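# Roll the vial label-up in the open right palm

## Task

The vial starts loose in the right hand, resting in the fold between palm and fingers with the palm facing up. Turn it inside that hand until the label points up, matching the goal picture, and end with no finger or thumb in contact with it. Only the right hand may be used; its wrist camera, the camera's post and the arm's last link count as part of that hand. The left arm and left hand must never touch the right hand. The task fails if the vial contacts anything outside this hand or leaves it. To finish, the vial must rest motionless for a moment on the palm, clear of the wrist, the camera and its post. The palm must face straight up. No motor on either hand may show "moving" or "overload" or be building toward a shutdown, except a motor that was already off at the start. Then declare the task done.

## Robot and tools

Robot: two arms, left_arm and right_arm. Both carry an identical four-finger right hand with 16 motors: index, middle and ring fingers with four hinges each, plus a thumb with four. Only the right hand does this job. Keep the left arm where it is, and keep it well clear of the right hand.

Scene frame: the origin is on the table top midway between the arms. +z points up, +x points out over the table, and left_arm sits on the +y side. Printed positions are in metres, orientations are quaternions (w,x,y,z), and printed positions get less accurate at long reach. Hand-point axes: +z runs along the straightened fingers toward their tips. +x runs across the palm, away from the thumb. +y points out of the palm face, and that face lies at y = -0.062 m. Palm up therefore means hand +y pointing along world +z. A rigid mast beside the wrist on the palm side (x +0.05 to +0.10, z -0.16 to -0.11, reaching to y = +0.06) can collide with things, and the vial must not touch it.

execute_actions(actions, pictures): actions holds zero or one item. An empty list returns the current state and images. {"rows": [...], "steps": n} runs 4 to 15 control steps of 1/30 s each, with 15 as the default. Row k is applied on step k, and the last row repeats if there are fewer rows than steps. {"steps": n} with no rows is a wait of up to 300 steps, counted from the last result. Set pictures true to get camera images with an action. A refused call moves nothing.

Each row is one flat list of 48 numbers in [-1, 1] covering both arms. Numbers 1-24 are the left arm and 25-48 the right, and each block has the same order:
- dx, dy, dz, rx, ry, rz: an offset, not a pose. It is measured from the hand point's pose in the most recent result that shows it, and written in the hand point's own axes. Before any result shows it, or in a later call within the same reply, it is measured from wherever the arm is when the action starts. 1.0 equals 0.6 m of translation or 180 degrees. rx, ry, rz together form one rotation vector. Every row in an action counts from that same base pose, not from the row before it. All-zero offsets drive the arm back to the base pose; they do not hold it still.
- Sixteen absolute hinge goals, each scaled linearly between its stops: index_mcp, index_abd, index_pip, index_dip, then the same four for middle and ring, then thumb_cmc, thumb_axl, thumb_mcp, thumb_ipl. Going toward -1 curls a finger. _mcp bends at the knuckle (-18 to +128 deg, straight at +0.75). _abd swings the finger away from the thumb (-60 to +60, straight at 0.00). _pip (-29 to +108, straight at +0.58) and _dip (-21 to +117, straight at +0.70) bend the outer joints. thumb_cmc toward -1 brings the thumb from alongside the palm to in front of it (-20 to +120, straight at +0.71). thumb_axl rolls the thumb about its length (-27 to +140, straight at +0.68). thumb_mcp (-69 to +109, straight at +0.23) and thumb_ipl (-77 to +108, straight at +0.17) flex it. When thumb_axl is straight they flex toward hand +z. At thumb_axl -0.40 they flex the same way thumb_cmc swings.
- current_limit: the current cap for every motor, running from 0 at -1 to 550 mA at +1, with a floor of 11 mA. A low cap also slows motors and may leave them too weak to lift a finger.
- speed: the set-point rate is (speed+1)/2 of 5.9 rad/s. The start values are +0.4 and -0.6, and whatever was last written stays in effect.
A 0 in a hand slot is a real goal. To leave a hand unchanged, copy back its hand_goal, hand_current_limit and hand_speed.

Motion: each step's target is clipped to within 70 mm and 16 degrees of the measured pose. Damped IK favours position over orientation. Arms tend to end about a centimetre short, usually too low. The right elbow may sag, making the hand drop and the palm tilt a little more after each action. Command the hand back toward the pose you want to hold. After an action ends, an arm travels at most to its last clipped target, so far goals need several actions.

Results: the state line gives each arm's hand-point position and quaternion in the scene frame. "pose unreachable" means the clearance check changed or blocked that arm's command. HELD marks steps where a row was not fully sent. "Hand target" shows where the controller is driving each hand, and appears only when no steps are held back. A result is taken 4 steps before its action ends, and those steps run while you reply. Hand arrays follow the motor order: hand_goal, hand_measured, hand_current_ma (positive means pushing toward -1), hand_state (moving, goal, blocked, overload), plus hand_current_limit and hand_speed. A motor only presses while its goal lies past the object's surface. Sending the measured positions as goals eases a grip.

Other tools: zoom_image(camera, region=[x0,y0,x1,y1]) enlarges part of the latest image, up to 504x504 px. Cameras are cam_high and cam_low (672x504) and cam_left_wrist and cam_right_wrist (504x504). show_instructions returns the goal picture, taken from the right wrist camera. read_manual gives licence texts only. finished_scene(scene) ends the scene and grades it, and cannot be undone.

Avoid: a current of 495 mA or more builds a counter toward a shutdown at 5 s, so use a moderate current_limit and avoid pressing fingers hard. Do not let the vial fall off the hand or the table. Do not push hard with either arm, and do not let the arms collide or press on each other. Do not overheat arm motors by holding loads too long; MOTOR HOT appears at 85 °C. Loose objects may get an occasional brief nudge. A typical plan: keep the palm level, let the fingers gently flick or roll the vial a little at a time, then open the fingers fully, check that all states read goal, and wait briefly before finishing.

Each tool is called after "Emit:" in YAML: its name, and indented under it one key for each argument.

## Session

Emit:
show_instructions:

Emit:
execute_actions:
  actions: []

Reference images for this scene: goal picture from the wrist camera place.

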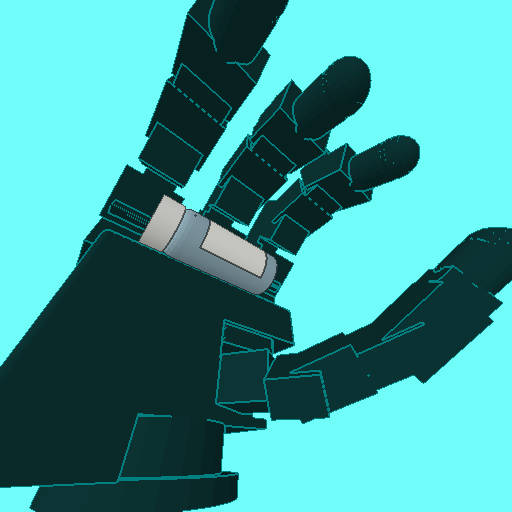

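Scene clock: 0.00 s of 4800.00 s.
left_arm: end_effector_position=(+0.3872, +0.8022, +0.5763) hand_goal=(+0.754, +0.000, +0.576, +0.696, +0.754, +0.000, +0.576, +0.696, +0.754, +0.000, +0.576, +0.696, +0.714, +0.678, +0.226, +0.168) hand_measured=(+0.754, +0.000, +0.576, +0.696, +0.754, +0.000, +0.576, +0.696, +0.754, +0.000, +0.576, +0.696, +0.714, +0.678, +0.226, +0.168) hand_current_ma=(+0, +0, +0, +0, +0, +0, +0, +0, +0, +0, +0, +0, +0, +0, +0, +0) hand_state=(goal, goal, goal, goal, goal, goal, goal, goal, goal, goal, goal, goal, goal, goal, goal, goal) hand_current_limit=0.40 hand_speed=-0.60 end_effector_quat_wxyz=(+0.267, +0.270, +0.652, +0.656) | right_arm: end_effector_position=(+0.4291, -0.0955, +0.4048) hand_goal=(+0.046, +0.000, -0.008, +0.280, +0.046, +0.000, -0.008, +0.280, +0.046, +0.000, -0.008, +0.280, -0.104, +0.266, +0.032, -0.018) hand_measured=(+0.062, +0.000, -0.006, +0.282, +0.062, +0.000, -0.006, +0.282, +0.062, +0.000, -0.006, +0.282, -0.088, +0.270, +0.034, -0.016) hand_current_ma=(+83, +0, +13, +13, +83, +0, +13, +13, +90, +0, +14, +12, +82, +30, +13, +11) hand_state=(goal, goal, goal, goal, goal, goal, goal, goal, goal, goal, goal, goal, goal, goal, goal, goal) hand_current_limit=0.40 hand_speed=-0.60 end_effector_quat_wxyz=(+0.292, +0.299, +0.632, +0.653)
Joint positions: left_arm=[ 0.66   1.038  1.037  0.005 -0.015  0.007] | right_arm=[1.02  1.104 0.6   0.526 0.104 0.02 ]
Joint velocities: left_arm=[ 0.005 -0.024 -0.012  0.002 -0.037 -0.007] | right_arm=[-0.005 -0.034 -0.027 -0.012  0.007  0.095]
Hand target (left_arm): +0.382, +0.797, +0.605; +0.274, +0.263, +0.635, +0.673
Hand target (right_arm): +0.430, -0.094, +0.423; +0.295, +0.295, +0.620, +0.664
camera_calibration (this result's frames):
cam_left_wrist: T_world_to_cam=[[0.52159, -0.56124, 0.642615, -0.0920017], [-0.223378, -0.816743, -0.532008, 0.994181], [0.823436, 0.133944, -0.551374, 0.012814], [0, 0, 0, 1]] pos_world=[0.259514, 0.758639, 0.5951]
cam_right_wrist: T_world_to_cam=[[0.451625, -0.666618, 0.593005, -0.469052], [-0.317551, -0.741225, -0.591394, 0.256611], [0.833784, 0.0787792, -0.546441, -0.00894971], [0, 0, 0, 1]] pos_world=[0.300785, -0.121767, 0.425019]

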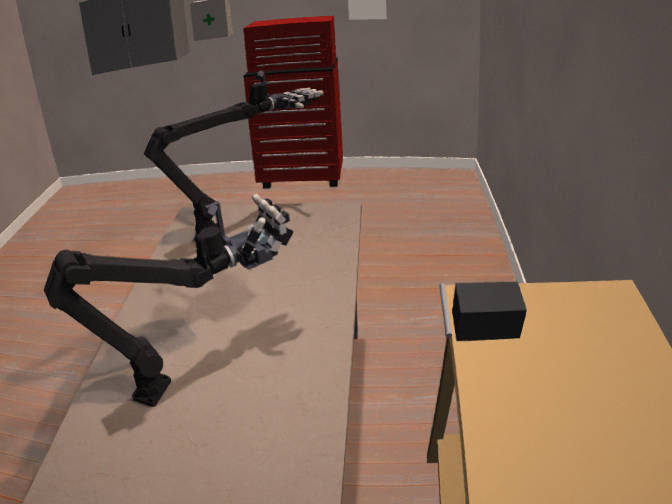

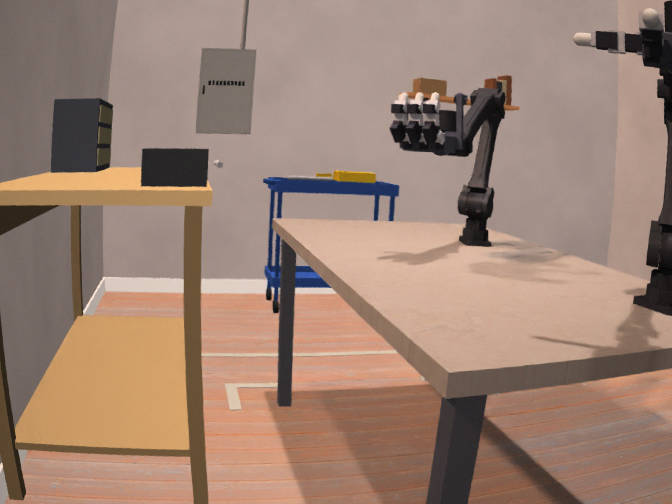

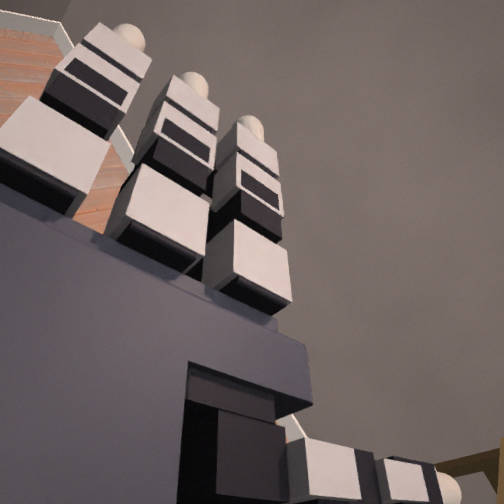

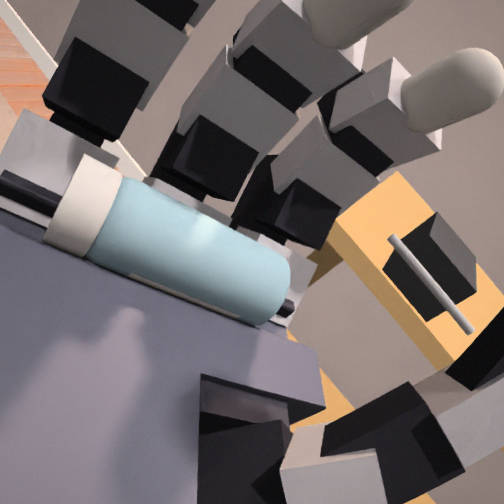

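Emit:
zoom_image:
  camera: "cam_right_wrist"
  region: [20, 120, 340, 360]

Emit:
execute_actions:
  actions:
    - {"steps": 20}
  pictures: false

Region (20, 120, 340, 360) of cam_right_wrist's 504x504 image, scaled by 1.575, with more detail than that image has; it fills the top 378 rows of this view, and the rest is white.

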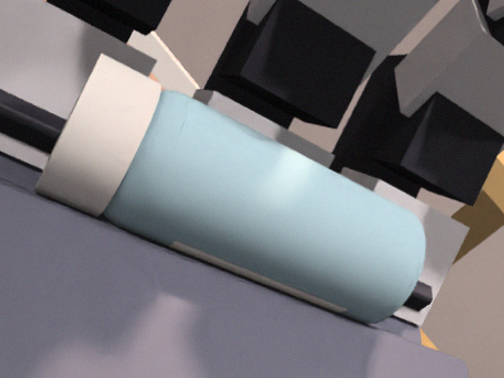

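Scene clock: 0.67 s of 4800.00 s.
left_arm: end_effector_position=(+0.3872, +0.8022, +0.5763) hand_goal=(+0.754, +0.000, +0.576, +0.696, +0.754, +0.000, +0.576, +0.696, +0.754, +0.000, +0.576, +0.696, +0.714, +0.678, +0.226, +0.168) hand_measured=(+0.764, +0.000, +0.576, +0.696, +0.764, +0.000, +0.576, +0.696, +0.764, +0.000, +0.576, +0.696, +0.724, +0.678, +0.226, +0.168) hand_current_ma=(+56, +0, +4, +0, +52, +0, +4, +0, +55, +0, +4, +0, +53, -4, -1, -2) hand_state=(goal, goal, goal, goal, goal, goal, goal, goal, goal, goal, goal, goal, goal, goal, goal, goal) hand_current_limit=0.40 hand_speed=-0.60 end_effector_quat_wxyz=(+0.267, +0.270, +0.652, +0.656) | right_arm: end_effector_position=(+0.4291, -0.0955, +0.4048) hand_goal=(+0.046, +0.000, -0.008, +0.280, +0.046, +0.000, -0.008, +0.280, +0.046, +0.000, -0.008, +0.280, -0.104, +0.266, +0.032, -0.018) hand_measured=(+0.062, +0.000, -0.006, +0.282, +0.062, +0.000, -0.006, +0.282, +0.062, +0.000, -0.006, +0.282, -0.088, +0.270, +0.034, -0.016) hand_current_ma=(+83, +0, +13, +13, +83, +0, +13, +13, +90, +0, +14, +12, +82, +30, +13, +11) hand_state=(goal, goal, goal, goal, goal, goal, goal, goal, goal, goal, goal, goal, goal, goal, goal, goal) hand_current_limit=0.40 hand_speed=-0.60 end_effector_quat_wxyz=(+0.292, +0.299, +0.632, +0.653)
Joint positions: left_arm=[ 0.66   1.038  1.037  0.005 -0.015  0.007] | right_arm=[1.02  1.104 0.6   0.526 0.104 0.02 ]
Joint velocities: left_arm=[ 0.015 -0.005  0.007  0.007  0.007  0.051] | right_arm=[-0.015  0.005  0.022 -0.002 -0.051 -0.081]
Hand target (left_arm): +0.382, +0.797, +0.605; +0.274, +0.263, +0.635, +0.673
Hand target (right_arm): +0.430, -0.094, +0.423; +0.295, +0.295, +0.620, +0.664
Kept back: nothing.
Steps of this call (steps 1 to 20: nothing new was sent). Readings (end_effector_position | what the end effector reports):
1: left_arm (+0.3872, +0.8022, +0.5763) | right_arm (+0.4291, -0.0955, +0.4048) | left_arm hand_goal=(+0.754, +0.000, +0.576, +0.696, +0.754, +0.000, +0.576, +0.696, +0.754, +0.000, +0.576, +0.696, +0.714, +0.678, +0.226, +0.168) hand_measured=(+0.754, +0.000, +0.576, +0.696, +0.754, +0.000, +0.576, +0.696, +0.754, +0.000, +0.576, +0.696, +0.714, +0.678, +0.226, +0.168) hand_current_ma=(+0, +0, +0, +0, +0, +0, +0, +0, +0, +0, +0, +0, +0, +0, +0, +0) hand_state=(moving, goal, moving, moving, moving, goal, moving, moving, moving, goal, moving, moving, moving, moving, moving, moving) hand_current_limit=0.40 hand_speed=-0.60 | right_arm hand_goal=(+0.046, +0.000, -0.008, +0.280, +0.046, +0.000, -0.008, +0.280, +0.046, +0.000, -0.008, +0.280, -0.104, +0.266, +0.032, -0.018) hand_measured=(+0.062, +0.000, -0.006, +0.282, +0.062, +0.000, -0.006, +0.282, +0.062, +0.000, -0.006, +0.282, -0.088, +0.270, +0.034, -0.016) hand_current_ma=(+83, +0, +13, +13, +83, +0, +13, +13, +90, +0, +14, +12, +82, +30, +13, +11) hand_state=(moving, goal, moving, moving, moving, goal, moving, moving, moving, goal, moving, moving, moving, moving, moving, moving) hand_current_limit=0.40 hand_speed=-0.60
2: left_arm (+0.3872, +0.8022, +0.5763) | right_arm (+0.4291, -0.0955, +0.4048) | left_arm hand_goal=(+0.754, +0.000, +0.576, +0.696, +0.754, +0.000, +0.576, +0.696, +0.754, +0.000, +0.576, +0.696, +0.714, +0.678, +0.226, +0.168) hand_measured=(+0.758, +0.000, +0.576, +0.696, +0.756, +0.000, +0.576, +0.696, +0.756, +0.000, +0.576, +0.696, +0.718, +0.678, +0.226, +0.168) hand_current_ma=(+49, +0, +5, +0, +46, +0, +5, +0, +48, +0, +5, +0, +50, -5, -1, -2) hand_state=(moving, goal, goal, goal, moving, goal, goal, goal, moving, goal, goal, goal, moving, goal, goal, goal) hand_current_limit=0.40 hand_speed=-0.60 | right_arm hand_goal=(+0.046, +0.000, -0.008, +0.280, +0.046, +0.000, -0.008, +0.280, +0.046, +0.000, -0.008, +0.280, -0.104, +0.266, +0.032, -0.018) hand_measured=(+0.062, +0.000, -0.006, +0.282, +0.062, +0.000, -0.006, +0.282, +0.062, +0.000, -0.006, +0.282, -0.088, +0.270, +0.034, -0.016) hand_current_ma=(+83, +0, +13, +13, +83, +0, +13, +13, +90, +0, +14, +12, +82, +30, +13, +11) hand_state=(goal, goal, goal, goal, goal, goal, goal, goal, goal, goal, goal, goal, goal, goal, goal, goal) hand_current_limit=0.40 hand_speed=-0.60
4: left_arm (+0.3872, +0.8022, +0.5763) | right_arm (+0.4291, -0.0955, +0.4048) | left_arm hand_goal=(+0.754, +0.000, +0.576, +0.696, +0.754, +0.000, +0.576, +0.696, +0.754, +0.000, +0.576, +0.696, +0.714, +0.678, +0.226, +0.168) hand_measured=(+0.764, +0.000, +0.576, +0.696, +0.762, +0.000, +0.576, +0.696, +0.762, +0.000, +0.576, +0.696, +0.722, +0.678, +0.226, +0.168) hand_current_ma=(+58, +0, +4, +0, +53, +0, +4, +0, +56, +0, +4, +0, +53, -4, -1, -2) hand_state=(moving, goal, goal, goal, moving, goal, goal, goal, moving, goal, goal, goal, moving, goal, goal, goal) hand_current_limit=0.40 hand_speed=-0.60 | right_arm hand_goal=(+0.046, +0.000, -0.008, +0.280, +0.046, +0.000, -0.008, +0.280, +0.046, +0.000, -0.008, +0.280, -0.104, +0.266, +0.032, -0.018) hand_measured=(+0.062, +0.000, -0.006, +0.282, +0.062, +0.000, -0.006, +0.282, +0.062, +0.000, -0.006, +0.282, -0.088, +0.270, +0.034, -0.016) hand_current_ma=(+83, +0, +13, +13, +83, +0, +13, +13, +90, +0, +14, +12, +82, +30, +13, +11) hand_state=(goal, goal, goal, goal, goal, goal, goal, goal, goal, goal, goal, goal, goal, goal, goal, goal) hand_current_limit=0.40 hand_speed=-0.60
8: left_arm (+0.3872, +0.8022, +0.5763) | right_arm (+0.4291, -0.0955, +0.4048) | left_arm hand_goal=(+0.754, +0.000, +0.576, +0.696, +0.754, +0.000, +0.576, +0.696, +0.754, +0.000, +0.576, +0.696, +0.714, +0.678, +0.226, +0.168) hand_measured=(+0.764, +0.000, +0.576, +0.696, +0.764, +0.000, +0.576, +0.696, +0.764, +0.000, +0.576, +0.696, +0.724, +0.678, +0.226, +0.168) hand_current_ma=(+55, +0, +4, +0, +51, +0, +4, +0, +54, +0, +4, +0, +52, -4, -1, -2) hand_state=(goal, goal, goal, goal, goal, goal, goal, goal, goal, goal, goal, goal, goal, goal, goal, goal) hand_current_limit=0.40 hand_speed=-0.60 | right_arm hand_goal=(+0.046, +0.000, -0.008, +0.280, +0.046, +0.000, -0.008, +0.280, +0.046, +0.000, -0.008, +0.280, -0.104, +0.266, +0.032, -0.018) hand_measured=(+0.062, +0.000, -0.006, +0.282, +0.062, +0.000, -0.006, +0.282, +0.062, +0.000, -0.006, +0.282, -0.088, +0.270, +0.034, -0.016) hand_current_ma=(+83, +0, +13, +13, +83, +0, +13, +13, +90, +0, +14, +12, +82, +30, +13, +11) hand_state=(goal, goal, goal, goal, goal, goal, goal, goal, goal, goal, goal, goal, goal, goal, goal, goal) hand_current_limit=0.40 hand_speed=-0.60
20: the state above

Emit:
execute_actions:
  actions:
    - {"rows": [[0,0.0478,-0.0121,-0.0166,0,0,0.754,0,0.576,0.696,0.754,0,0.576,0.696,0.754,0,0.576,0.696,0.714,0.678,0.226,0.168,0.4,-0.6,0.0016,0.0311,0.0032,-0.0113,0.0003,0.0012,0.046,0,-0.008,0.28,0.59,0,-0.775,-0.48,0.046,0,-0.008,0.28,-0.104,0.266,0.032,-0.018,0.6,0.1],[0,0.0478,-0.0121,-0.0166,0,0,0.754,0,0.576,0.696,0.754,0,0.576,0.696,0.754,0,0.576,0.696,0.714,0.678,0.226,0.168,0.4,-0.6,0.0016,0.032,0.0029,-0.012,0.0003,0.0012,0.046,0,-0.008,0.28,0.59,0,-0.775,-0.48,0.046,0,-0.008,0.28,-0.104,0.266,0.032,-0.018,0.6,0.1],[0,0.0478,-0.0121,-0.0166,0,0,0.754,0,0.576,0.696,0.754,0,0.576,0.696,0.754,0,0.576,0.696,0.714,0.678,0.226,0.168,0.4,-0.6,0.0016,0.0328,0.0027,-0.0126,0.0003,0.0012,0.046,0,-0.008,0.28,0.59,0,-0.775,-0.48,0.046,0,-0.008,0.28,-0.104,0.266,0.032,-0.018,0.6,0.1],[0,0.0478,-0.0121,-0.0166,0,0,0.754,0,0.576,0.696,0.754,0,0.576,0.696,0.754,0,0.576,0.696,0.714,0.678,0.226,0.168,0.4,-0.6,0.0016,0.0336,0.0024,-0.0133,0.0003,0.0012,0.046,0,-0.008,0.28,0.59,0,-0.775,-0.48,0.046,0,-0.008,0.28,-0.104,0.266,0.032,-0.018,0.6,0.1],[0,0.0478,-0.0121,-0.0166,0,0,0.754,0,0.576,0.696,0.754,0,0.576,0.696,0.754,0,0.576,0.696,0.714,0.678,0.226,0.168,0.4,-0.6,0.0016,0.0345,0.0021,-0.0139,0.0003,0.0012,0.046,0,-0.008,0.28,0.59,0,-0.775,-0.48,0.046,0,-0.008,0.28,-0.104,0.266,0.032,-0.018,0.6,0.1],[0,0.0478,-0.0121,-0.0166,0,0,0.754,0,0.576,0.696,0.754,0,0.576,0.696,0.754,0,0.576,0.696,0.714,0.678,0.226,0.168,0.4,-0.6,0.0016,0.0353,0.0018,-0.0145,0.0003,0.0012,0.046,0,-0.008,0.28,0.59,0,-0.775,-0.48,0.046,0,-0.008,0.28,-0.104,0.266,0.032,-0.018,0.6,0.1],[0,0.0478,-0.0121,-0.0166,0,0,0.754,0,0.576,0.696,0.754,0,0.576,0.696,0.754,0,0.576,0.696,0.714,0.678,0.226,0.168,0.4,-0.6,0.0016,0.0361,0.0015,-0.0152,0.0003,0.0012,0.046,0,-0.008,0.28,0.59,0,-0.775,-0.48,0.046,0,-0.008,0.28,-0.104,0.266,0.032,-0.018,0.6,0.1],[0,0.0478,-0.0121,-0.0166,0,0,0.754,0,0.576,0.696,0.754,0,0.576,0.696,0.754,0,0.576,0.696,0.714,0.678,0.226,0.168,0.4,-0.6,0.0016,0.0369,0.0013,-0.0158,0.0003,0.0012,0.046,0,-0.008,0.28,0.59,0,-0.775,-0.48,0.046,0,-0.008,0.28,-0.104,0.266,0.032,-0.018,0.6,0.1],[0,0.0478,-0.0121,-0.0166,0,0,0.754,0,0.576,0.696,0.754,0,0.576,0.696,0.754,0,0.576,0.696,0.714,0.678,0.226,0.168,0.4,-0.6,0.0016,0.0378,0.001,-0.0165,0.0003,0.0012,0.046,0,-0.008,0.28,0.59,0,-0.775,-0.48,0.046,0,-0.008,0.28,-0.104,0.266,0.032,-0.018,0.6,0.1],[0,0.0478,-0.0121,-0.0166,0,0,0.754,0,0.576,0.696,0.754,0,0.576,0.696,0.754,0,0.576,0.696,0.714,0.678,0.226,0.168,0.4,-0.6,0.0016,0.0386,0.0007,-0.0171,0.0003,0.0012,0.046,0,-0.008,0.28,0.59,0,-0.79,-0.48,0.046,0,-0.008,0.28,-0.104,0.266,0.032,-0.018,0.6,-0.1],[0,0.0478,-0.0121,-0.0166,0,0,0.754,0,0.576,0.696,0.754,0,0.576,0.696,0.754,0,0.576,0.696,0.714,0.678,0.226,0.168,0.4,-0.6,0.0016,0.0386,0.0007,-0.0171,0.0003,0.0012,0.046,0,-0.008,0.28,0.59,0,-0.815,-0.48,0.046,0,-0.008,0.28,-0.104,0.266,0.032,-0.018,0.6,-0.1],[0,0.0478,-0.0121,-0.0166,0,0,0.754,0,0.576,0.696,0.754,0,0.576,0.696,0.754,0,0.576,0.696,0.714,0.678,0.226,0.168,0.4,-0.6,0.0016,0.0386,0.0007,-0.0171,0.0003,0.0012,0.046,0,-0.008,0.28,0.59,0,-0.838,-0.48,0.046,0,-0.008,0.28,-0.104,0.266,0.032,-0.018,0.6,-0.1],[0,0.0478,-0.0121,-0.0166,0,0,0.754,0,0.576,0.696,0.754,0,0.576,0.696,0.754,0,0.576,0.696,0.714,0.678,0.226,0.168,0.4,-0.6,0.0016,0.0386,0.0007,-0.0171,0.0003,0.0012,0.046,0,-0.008,0.28,0.59,0,-0.857,-0.48,0.046,0,-0.008,0.28,-0.104,0.266,0.032,-0.018,0.6,-0.1],[0,0.0478,-0.0121,-0.0166,0,0,0.754,0,0.576,0.696,0.754,0,0.576,0.696,0.754,0,0.576,0.696,0.714,0.678,0.226,0.168,0.4,-0.6,0.0016,0.0386,0.0007,-0.0171,0.0003,0.0012,0.046,0,-0.008,0.28,0.59,0,-0.87,-0.48,0.046,0,-0.008,0.28,-0.104,0.266,0.032,-0.018,0.6,-0.1],[0,0.0478,-0.0121,-0.0166,0,0,0.754,0,0.576,0.696,0.754,0,0.576,0.696,0.754,0,0.576,0.696,0.714,0.678,0.226,0.168,0.4,-0.6,0.0016,0.0386,0.0007,-0.0171,0.0003,0.0012,0.046,0,-0.008,0.28,0.59,0,-0.884,-0.48,0.046,0,-0.008,0.28,-0.104,0.266,0.032,-0.018,0.6,-0.1]], "steps": 15}
  pictures: false

Emit:
execute_actions:
  actions:
    - {"steps": 8}
  pictures: true

Scene clock: 5.60 s of 4800.00 s.
left_arm: end_effector_position=(+0.3872, +0.8022, +0.5763) hand_goal=(+0.754, +0.000, +0.576, +0.696, +0.754, +0.000, +0.576, +0.696, +0.754, +0.000, +0.576, +0.696, +0.714, +0.678, +0.226, +0.168) hand_measured=(+0.764, +0.000, +0.576, +0.696, +0.764, +0.000, +0.576, +0.696, +0.764, +0.000, +0.576, +0.696, +0.724, +0.678, +0.226, +0.168) hand_current_ma=(+56, +0, +4, +0, +52, +0, +4, +0, +55, +0, +4, +0, +53, -4, -1, -2) hand_state=(goal, goal, goal, goal, goal, goal, goal, goal, goal, goal, goal, goal, goal, goal, goal, goal) hand_current_limit=0.40 hand_speed=-0.60 end_effector_quat_wxyz=(+0.267, +0.270, +0.652, +0.656) | right_arm: end_effector_position=(+0.4291, -0.0955, +0.4048) hand_goal=(+0.046, +0.000, -0.008, +0.280, +0.590, +0.000, -0.814, -0.480, +0.046, +0.000, -0.008, +0.280, -0.104, +0.266, +0.032, -0.018) hand_measured=(+0.062, +0.000, -0.006, +0.282, +0.460, +0.000, -0.396, -0.106, +0.062, +0.000, -0.006, +0.282, -0.088, +0.270, +0.034, -0.016) hand_current_ma=(+83, +0, +13, +13, -20, +0, +55, +62, +90, +0, +14, +12, +82, +30, +13, +11) hand_state=(goal, goal, goal, goal, moving, goal, moving, moving, goal, goal, goal, goal, goal, goal, goal, goal) hand_current_limit=0.60 hand_speed=-0.10 end_effector_quat_wxyz=(+0.292, +0.299, +0.632, +0.653)
Joint positions: left_arm=[ 0.66   1.038  1.037  0.005 -0.015  0.007] | right_arm=[1.02  1.104 0.6   0.526 0.104 0.02 ]
Joint velocities: left_arm=[-0.005  0.005 -0.002  0.002  0.051 -0.007] | right_arm=[ 0.005 -0.005 -0.002 -0.007  0.037  0.022]
Steps of this call (steps 1 to 90: nothing new was sent; then 1.57 s passed at rest; steps 91 to 101: the first 11 steps of this action). Readings (end_effector_position | what the end effector reports):
91: left_arm (+0.3872, +0.8022, +0.5763) | right_arm (+0.4291, -0.0955, +0.4048) | left_arm hand_goal=(+0.754, +0.000, +0.576, +0.696, +0.754, +0.000, +0.576, +0.696, +0.754, +0.000, +0.576, +0.696, +0.714, +0.678, +0.226, +0.168) hand_measured=(+0.764, +0.000, +0.576, +0.696, +0.764, +0.000, +0.576, +0.696, +0.764, +0.000, +0.576, +0.696, +0.724, +0.678, +0.226, +0.168) hand_current_ma=(+56, +0, +4, +0, +52, +0, +4, +0, +55, +0, +4, +0, +53, -4, -1, -2) hand_state=(goal, goal, goal, goal, goal, goal, goal, goal, goal, goal, goal, goal, goal, goal, goal, goal) hand_current_limit=0.40 hand_speed=-0.60 | right_arm hand_goal=(+0.046, +0.000, -0.008, +0.280, +0.590, +0.000, -0.774, -0.480, +0.046, +0.000, -0.008, +0.280, -0.104, +0.266, +0.032, -0.018) hand_measured=(+0.062, +0.000, -0.006, +0.282, +0.062, +0.000, -0.006, +0.282, +0.062, +0.000, -0.006, +0.282, -0.088, +0.270, +0.034, -0.016) hand_current_ma=(+83, +0, +13, +13, +83, +0, +13, +13, +90, +0, +14, +12, +82, +30, +13, +11) hand_state=(goal, goal, goal, goal, moving, goal, moving, moving, goal, goal, goal, goal, goal, goal, goal, goal) hand_current_limit=0.60 hand_speed=0.10
92: left_arm (+0.3872, +0.8022, +0.5763) | right_arm (+0.4291, -0.0955, +0.4048) | left_arm hand_goal=(+0.754, +0.000, +0.576, +0.696, +0.754, +0.000, +0.576, +0.696, +0.754, +0.000, +0.576, +0.696, +0.714, +0.678, +0.226, +0.168) hand_measured=(+0.764, +0.000, +0.576, +0.696, +0.764, +0.000, +0.576, +0.696, +0.764, +0.000, +0.576, +0.696, +0.724, +0.678, +0.226, +0.168) hand_current_ma=(+56, +0, +4, +0, +52, +0, +4, +0, +55, +0, +4, +0, +53, -4, -1, -2) hand_state=(goal, goal, goal, goal, goal, goal, goal, goal, goal, goal, goal, goal, goal, goal, goal, goal) hand_current_limit=0.40 hand_speed=-0.60 | right_arm hand_goal=(+0.046, +0.000, -0.008, +0.280, +0.590, +0.000, -0.774, -0.480, +0.046, +0.000, -0.008, +0.280, -0.104, +0.266, +0.032, -0.018) hand_measured=(+0.062, +0.000, -0.006, +0.282, +0.066, +0.000, -0.012, +0.276, +0.062, +0.000, -0.006, +0.282, -0.088, +0.270, +0.034, -0.016) hand_current_ma=(+83, +0, +13, +13, -186, +0, +204, +222, +90, +0, +14, +12, +82, +30, +13, +11) hand_state=(goal, goal, goal, goal, moving, goal, moving, moving, goal, goal, goal, goal, goal, goal, goal, goal) hand_current_limit=0.60 hand_speed=0.10
94: left_arm (+0.3872, +0.8022, +0.5763) | right_arm (+0.4291, -0.0955, +0.4048) | left_arm hand_goal=(+0.754, +0.000, +0.576, +0.696, +0.754, +0.000, +0.576, +0.696, +0.754, +0.000, +0.576, +0.696, +0.714, +0.678, +0.226, +0.168) hand_measured=(+0.764, +0.000, +0.576, +0.696, +0.764, +0.000, +0.576, +0.696, +0.764, +0.000, +0.576, +0.696, +0.724, +0.678, +0.226, +0.168) hand_current_ma=(+56, +0, +4, +0, +52, +0, +4, +0, +55, +0, +4, +0, +53, -4, -1, -2) hand_state=(goal, goal, goal, goal, goal, goal, goal, goal, goal, goal, goal, goal, goal, goal, goal, goal) hand_current_limit=0.40 hand_speed=-0.60 | right_arm hand_goal=(+0.046, +0.000, -0.008, +0.280, +0.590, +0.000, -0.774, -0.480, +0.046, +0.000, -0.008, +0.280, -0.104, +0.266, +0.032, -0.018) hand_measured=(+0.062, +0.000, -0.006, +0.282, +0.144, +0.000, -0.090, +0.198, +0.062, +0.000, -0.006, +0.282, -0.088, +0.270, +0.034, -0.016) hand_current_ma=(+83, +0, +13, +13, -96, +0, +143, +150, +90, +0, +14, +12, +82, +30, +13, +11) hand_state=(goal, goal, goal, goal, moving, goal, moving, moving, goal, goal, goal, goal, goal, goal, goal, goal) hand_current_limit=0.60 hand_speed=0.10
98: left_arm (+0.3872, +0.8022, +0.5763) | right_arm (+0.4291, -0.0955, +0.4048) | left_arm hand_goal=(+0.754, +0.000, +0.576, +0.696, +0.754, +0.000, +0.576, +0.696, +0.754, +0.000, +0.576, +0.696, +0.714, +0.678, +0.226, +0.168) hand_measured=(+0.764, +0.000, +0.576, +0.696, +0.764, +0.000, +0.576, +0.696, +0.764, +0.000, +0.576, +0.696, +0.724, +0.678, +0.226, +0.168) hand_current_ma=(+56, +0, +4, +0, +52, +0, +4, +0, +55, +0, +4, +0, +53, -4, -1, -2) hand_state=(goal, goal, goal, goal, goal, goal, goal, goal, goal, goal, goal, goal, goal, goal, goal, goal) hand_current_limit=0.40 hand_speed=-0.60 | right_arm hand_goal=(+0.046, +0.000, -0.008, +0.280, +0.590, +0.000, -0.774, -0.480, +0.046, +0.000, -0.008, +0.280, -0.104, +0.266, +0.032, -0.018) hand_measured=(+0.062, +0.000, -0.006, +0.282, +0.324, +0.000, -0.264, +0.024, +0.062, +0.000, -0.006, +0.282, -0.088, +0.270, +0.034, -0.016) hand_current_ma=(+83, +0, +13, +13, -47, +0, +93, +94, +90, +0, +14, +12, +82, +30, +13, +11) hand_state=(goal, goal, goal, goal, moving, goal, moving, moving, goal, goal, goal, goal, goal, goal, goal, goal) hand_current_limit=0.60 hand_speed=0.10
101: the state above

Scene clock: 5.87 s of 4800.00 s.
left_arm: end_effector_position=(+0.3872, +0.8022, +0.5763) hand_goal=(+0.754, +0.000, +0.576, +0.696, +0.754, +0.000, +0.576, +0.696, +0.754, +0.000, +0.576, +0.696, +0.714, +0.678, +0.226, +0.168) hand_measured=(+0.764, +0.000, +0.576, +0.696, +0.764, +0.000, +0.576, +0.696, +0.764, +0.000, +0.576, +0.696, +0.724, +0.678, +0.226, +0.168) hand_current_ma=(+56, +0, +4, +0, +52, +0, +4, +0, +55, +0, +4, +0, +53, -4, -1, -2) hand_state=(goal, goal, goal, goal, goal, goal, goal, goal, goal, goal, goal, goal, goal, goal, goal, goal) hand_current_limit=0.40 hand_speed=-0.60 end_effector_quat_wxyz=(+0.267, +0.270, +0.652, +0.656) | right_arm: end_effector_position=(+0.4291, -0.0955, +0.4048) hand_goal=(+0.046, +0.000, -0.008, +0.280, +0.590, +0.000, -0.884, -0.480, +0.046, +0.000, -0.008, +0.280, -0.104, +0.266, +0.032, -0.018) hand_measured=(+0.062, +0.000, -0.006, +0.282, +0.596, +0.000, -0.740, -0.448, +0.062, +0.000, -0.006, +0.282, -0.088, +0.270, +0.034, -0.016) hand_current_ma=(+83, +0, +13, +13, +33, +0, +61, -17, +90, +0, +14, +12, +82, +30, +13, +11) hand_state=(goal, goal, goal, goal, goal, goal, moving, moving, goal, goal, goal, goal, goal, goal, goal, goal) hand_current_limit=0.60 hand_speed=-0.10 end_effector_quat_wxyz=(+0.292, +0.299, +0.632, +0.653)
Joint positions: left_arm=[ 0.66   1.038  1.037  0.005 -0.015  0.007] | right_arm=[1.02  1.104 0.6   0.526 0.104 0.02 ]
Joint velocities: left_arm=[ 0.005 -0.005  0.002 -0.017  0.007 -0.007] | right_arm=[-0.005 -0.024 -0.002  0.017 -0.081 -0.066]
Hand target (left_arm): +0.381, +0.796, +0.604; +0.273, +0.263, +0.635, +0.673
Hand target (right_arm): +0.428, -0.096, +0.428; +0.298, +0.293, +0.614, +0.670
Off the commanded pose (left_arm): 0.030 m, 3 deg.
Off the commanded pose (right_arm): 0.023 m, 3 deg.
Kept back: nothing.
Steps of this call (steps 1 to 4: the last 4 steps of your previous action; steps 5 to 8: nothing new was sent). Readings (end_effector_position | what the end effector reports):
1: left_arm (+0.3872, +0.8022, +0.5763) | right_arm (+0.4291, -0.0955, +0.4048) | left_arm hand_goal=(+0.754, +0.000, +0.576, +0.696, +0.754, +0.000, +0.576, +0.696, +0.754, +0.000, +0.576, +0.696, +0.714, +0.678, +0.226, +0.168) hand_measured=(+0.764, +0.000, +0.576, +0.696, +0.764, +0.000, +0.576, +0.696, +0.764, +0.000, +0.576, +0.696, +0.724, +0.678, +0.226, +0.168) hand_current_ma=(+56, +0, +4, +0, +52, +0, +4, +0, +55, +0, +4, +0, +53, -4, -1, -2) hand_state=(goal, goal, goal, goal, goal, goal, goal, goal, goal, goal, goal, goal, goal, goal, goal, goal) hand_current_limit=0.40 hand_speed=-0.60 | right_arm hand_goal=(+0.046, +0.000, -0.008, +0.280, +0.590, +0.000, -0.838, -0.480, +0.046, +0.000, -0.008, +0.280, -0.104, +0.266, +0.032, -0.018) hand_measured=(+0.062, +0.000, -0.006, +0.282, +0.506, +0.000, -0.438, -0.148, +0.062, +0.000, -0.006, +0.282, -0.088, +0.270, +0.034, -0.016) hand_current_ma=(+83, +0, +13, +13, -32, +0, +75, +78, +90, +0, +14, +12, +82, +30, +13, +11) hand_state=(goal, goal, goal, goal, moving, goal, moving, moving, goal, goal, goal, goal, goal, goal, goal, goal) hand_current_limit=0.60 hand_speed=-0.10
2: left_arm (+0.3872, +0.8022, +0.5763) | right_arm (+0.4291, -0.0955, +0.4048) | left_arm hand_goal=(+0.754, +0.000, +0.576, +0.696, +0.754, +0.000, +0.576, +0.696, +0.754, +0.000, +0.576, +0.696, +0.714, +0.678, +0.226, +0.168) hand_measured=(+0.764, +0.000, +0.576, +0.696, +0.764, +0.000, +0.576, +0.696, +0.764, +0.000, +0.576, +0.696, +0.724, +0.678, +0.226, +0.168) hand_current_ma=(+56, +0, +4, +0, +52, +0, +4, +0, +55, +0, +4, +0, +53, -4, -1, -2) hand_state=(goal, goal, goal, goal, goal, goal, goal, goal, goal, goal, goal, goal, goal, goal, goal, goal) hand_current_limit=0.40 hand_speed=-0.60 | right_arm hand_goal=(+0.046, +0.000, -0.008, +0.280, +0.590, +0.000, -0.856, -0.480, +0.046, +0.000, -0.008, +0.280, -0.104, +0.266, +0.032, -0.018) hand_measured=(+0.062, +0.000, -0.006, +0.282, +0.550, +0.000, -0.480, -0.192, +0.062, +0.000, -0.006, +0.282, -0.088, +0.270, +0.034, -0.016) hand_current_ma=(+83, +0, +13, +13, +33, +0, +63, +66, +90, +0, +14, +12, +82, +30, +13, +11) hand_state=(goal, goal, goal, goal, moving, goal, moving, moving, goal, goal, goal, goal, goal, goal, goal, goal) hand_current_limit=0.60 hand_speed=-0.10
4: left_arm (+0.3872, +0.8022, +0.5763) | right_arm (+0.4291, -0.0955, +0.4048) | left_arm hand_goal=(+0.754, +0.000, +0.576, +0.696, +0.754, +0.000, +0.576, +0.696, +0.754, +0.000, +0.576, +0.696, +0.714, +0.678, +0.226, +0.168) hand_measured=(+0.764, +0.000, +0.576, +0.696, +0.764, +0.000, +0.576, +0.696, +0.764, +0.000, +0.576, +0.696, +0.724, +0.678, +0.226, +0.168) hand_current_ma=(+56, +0, +4, +0, +52, +0, +4, +0, +55, +0, +4, +0, +53, -4, -1, -2) hand_state=(goal, goal, goal, goal, goal, goal, goal, goal, goal, goal, goal, goal, goal, goal, goal, goal) hand_current_limit=0.40 hand_speed=-0.60 | right_arm hand_goal=(+0.046, +0.000, -0.008, +0.280, +0.590, +0.000, -0.884, -0.480, +0.046, +0.000, -0.008, +0.280, -0.104, +0.266, +0.032, -0.018) hand_measured=(+0.062, +0.000, -0.006, +0.282, +0.592, +0.000, -0.566, -0.278, +0.062, +0.000, -0.006, +0.282, -0.088, +0.270, +0.034, -0.016) hand_current_ma=(+83, +0, +13, +13, +52, +0, +62, +68, +90, +0, +14, +12, +82, +30, +13, +11) hand_state=(goal, goal, goal, goal, moving, goal, moving, moving, goal, goal, goal, goal, goal, goal, goal, goal) hand_current_limit=0.60 hand_speed=-0.10
8: the state above
camera_calibration (this result's frames):
cam_left_wrist: T_world_to_cam=[[0.52159, -0.56124, 0.642615, -0.0920017], [-0.223378, -0.816743, -0.532008, 0.994181], [0.823436, 0.133944, -0.551374, 0.012814], [0, 0, 0, 1]] pos_world=[0.259514, 0.758639, 0.5951]
cam_right_wrist: T_world_to_cam=[[0.451625, -0.666618, 0.593005, -0.469052], [-0.317551, -0.741225, -0.591394, 0.256611], [0.833784, 0.0787792, -0.546441, -0.00894971], [0, 0, 0, 1]] pos_world=[0.300785, -0.121767, 0.425019]

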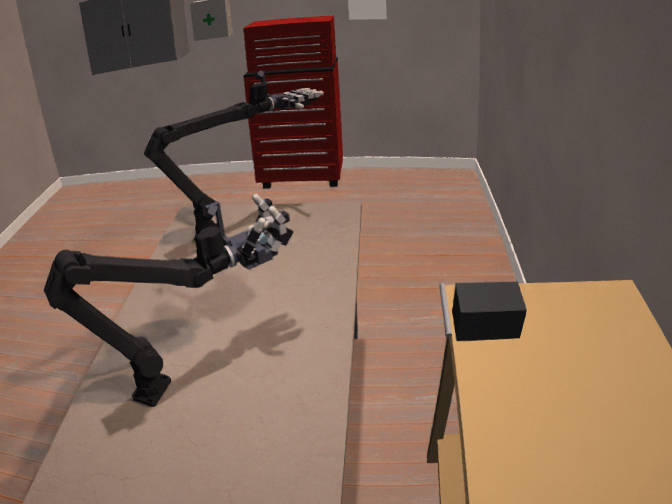

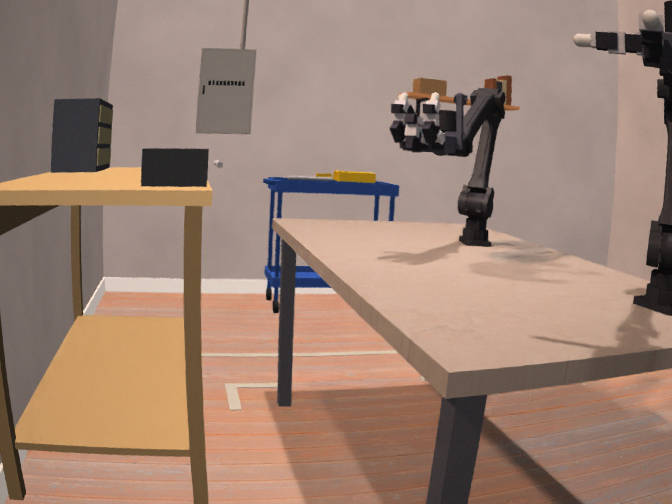

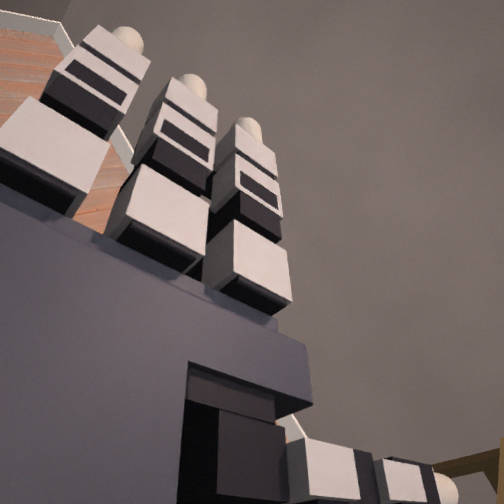

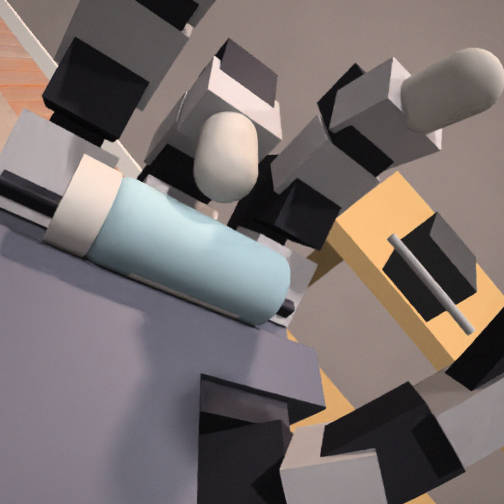

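Emit:
execute_actions:
  actions: []
  pictures: false

Scene clock: 6.03 s of 4800.00 s.
left_arm: end_effector_position=(+0.3872, +0.8022, +0.5763) hand_goal=(+0.754, +0.000, +0.576, +0.696, +0.754, +0.000, +0.576, +0.696, +0.754, +0.000, +0.576, +0.696, +0.714, +0.678, +0.226, +0.168) hand_measured=(+0.764, +0.000, +0.576, +0.696, +0.764, +0.000, +0.576, +0.696, +0.764, +0.000, +0.576, +0.696, +0.724, +0.678, +0.226, +0.168) hand_current_ma=(+56, +0, +4, +0, +52, +0, +4, +0, +55, +0, +4, +0, +53, -4, -1, -2) hand_state=(goal, goal, goal, goal, goal, goal, goal, goal, goal, goal, goal, goal, goal, goal, goal, goal) hand_current_limit=0.40 hand_speed=-0.60 end_effector_quat_wxyz=(+0.267, +0.270, +0.652, +0.656) | right_arm: end_effector_position=(+0.4291, -0.0955, +0.4048) hand_goal=(+0.046, +0.000, -0.008, +0.280, +0.590, +0.000, -0.884, -0.480, +0.046, +0.000, -0.008, +0.280, -0.104, +0.266, +0.032, -0.018) hand_measured=(+0.062, +0.000, -0.006, +0.282, +0.598, +0.000, -0.868, -0.476, +0.062, +0.000, -0.006, +0.282, -0.088, +0.270, +0.034, -0.016) hand_current_ma=(+83, +0, +13, +13, +46, +0, +83, +22, +90, +0, +14, +12, +82, +30, +13, +11) hand_state=(goal, goal, goal, goal, moving, goal, goal, moving, goal, goal, goal, goal, goal, goal, goal, goal) hand_current_limit=0.60 hand_speed=-0.10 end_effector_quat_wxyz=(+0.292, +0.299, +0.632, +0.653)
Joint positions: left_arm=[ 0.66   1.038  1.037  0.005 -0.015  0.007] | right_arm=[1.02  1.104 0.6   0.526 0.104 0.02 ]
Joint velocities: left_arm=[-0.005  0.005 -0.012  0.007 -0.022 -0.037] | right_arm=[-0.005 -0.015 -0.012 -0.022 -0.007 -0.051]
Hand target (left_arm): +0.381, +0.796, +0.604; +0.273, +0.263, +0.635, +0.673
Hand target (right_arm): +0.428, -0.096, +0.428; +0.298, +0.293, +0.614, +0.670
Off the commanded pose (left_arm): 0.030 m, 3 deg.
Off the commanded pose (right_arm): 0.023 m, 3 deg.
Kept back: nothing.
Steps of this call (steps 1 to 5: nothing new was sent). Readings (end_effector_position | what the end effector reports):
1: left_arm (+0.3872, +0.8022, +0.5763) | right_arm (+0.4291, -0.0955, +0.4048) | left_arm hand_goal=(+0.754, +0.000, +0.576, +0.696, +0.754, +0.000, +0.576, +0.696, +0.754, +0.000, +0.576, +0.696, +0.714, +0.678, +0.226, +0.168) hand_measured=(+0.764, +0.000, +0.576, +0.696, +0.764, +0.000, +0.576, +0.696, +0.764, +0.000, +0.576, +0.696, +0.724, +0.678, +0.226, +0.168) hand_current_ma=(+56, +0, +4, +0, +52, +0, +4, +0, +55, +0, +4, +0, +53, -4, -1, -2) hand_state=(goal, goal, goal, goal, goal, goal, goal, goal, goal, goal, goal, goal, goal, goal, goal, goal) hand_current_limit=0.40 hand_speed=-0.60 | right_arm hand_goal=(+0.046, +0.000, -0.008, +0.280, +0.590, +0.000, -0.884, -0.480, +0.046, +0.000, -0.008, +0.280, -0.104, +0.266, +0.032, -0.018) hand_measured=(+0.062, +0.000, -0.006, +0.282, +0.596, +0.000, -0.782, -0.468, +0.062, +0.000, -0.006, +0.282, -0.088, +0.270, +0.034, -0.016) hand_current_ma=(+83, +0, +13, +13, +33, +0, +63, -13, +90, +0, +14, +12, +82, +30, +13, +11) hand_state=(goal, goal, goal, goal, goal, goal, moving, moving, goal, goal, goal, goal, goal, goal, goal, goal) hand_current_limit=0.60 hand_speed=-0.10
2: left_arm (+0.3872, +0.8022, +0.5763) | right_arm (+0.4291, -0.0955, +0.4048) | left_arm hand_goal=(+0.754, +0.000, +0.576, +0.696, +0.754, +0.000, +0.576, +0.696, +0.754, +0.000, +0.576, +0.696, +0.714, +0.678, +0.226, +0.168) hand_measured=(+0.764, +0.000, +0.576, +0.696, +0.764, +0.000, +0.576, +0.696, +0.764, +0.000, +0.576, +0.696, +0.724, +0.678, +0.226, +0.168) hand_current_ma=(+56, +0, +4, +0, +52, +0, +4, +0, +55, +0, +4, +0, +53, -4, -1, -2) hand_state=(goal, goal, goal, goal, goal, goal, goal, goal, goal, goal, goal, goal, goal, goal, goal, goal) hand_current_limit=0.40 hand_speed=-0.60 | right_arm hand_goal=(+0.046, +0.000, -0.008, +0.280, +0.590, +0.000, -0.884, -0.480, +0.046, +0.000, -0.008, +0.280, -0.104, +0.266, +0.032, -0.018) hand_measured=(+0.062, +0.000, -0.006, +0.282, +0.596, +0.000, -0.826, -0.474, +0.062, +0.000, -0.006, +0.282, -0.088, +0.270, +0.034, -0.016) hand_current_ma=(+83, +0, +13, +13, +33, +0, +48, +3, +90, +0, +14, +12, +82, +30, +13, +11) hand_state=(goal, goal, goal, goal, goal, goal, moving, moving, goal, goal, goal, goal, goal, goal, goal, goal) hand_current_limit=0.60 hand_speed=-0.10
4: left_arm (+0.3872, +0.8022, +0.5763) | right_arm (+0.4291, -0.0955, +0.4048) | left_arm hand_goal=(+0.754, +0.000, +0.576, +0.696, +0.754, +0.000, +0.576, +0.696, +0.754, +0.000, +0.576, +0.696, +0.714, +0.678, +0.226, +0.168) hand_measured=(+0.764, +0.000, +0.576, +0.696, +0.764, +0.000, +0.576, +0.696, +0.764, +0.000, +0.576, +0.696, +0.724, +0.678, +0.226, +0.168) hand_current_ma=(+56, +0, +4, +0, +52, +0, +4, +0, +55, +0, +4, +0, +53, -4, -1, -2) hand_state=(goal, goal, goal, goal, goal, goal, goal, goal, goal, goal, goal, goal, goal, goal, goal, goal) hand_current_limit=0.40 hand_speed=-0.60 | right_arm hand_goal=(+0.046, +0.000, -0.008, +0.280, +0.590, +0.000, -0.884, -0.480, +0.046, +0.000, -0.008, +0.280, -0.104, +0.266, +0.032, -0.018) hand_measured=(+0.062, +0.000, -0.006, +0.282, +0.598, +0.000, -0.868, -0.476, +0.062, +0.000, -0.006, +0.282, -0.088, +0.270, +0.034, -0.016) hand_current_ma=(+83, +0, +13, +13, +50, +0, +85, +29, +90, +0, +14, +12, +82, +30, +13, +11) hand_state=(goal, goal, goal, goal, moving, goal, moving, moving, goal, goal, goal, goal, goal, goal, goal, goal) hand_current_limit=0.60 hand_speed=-0.10
5: the state above


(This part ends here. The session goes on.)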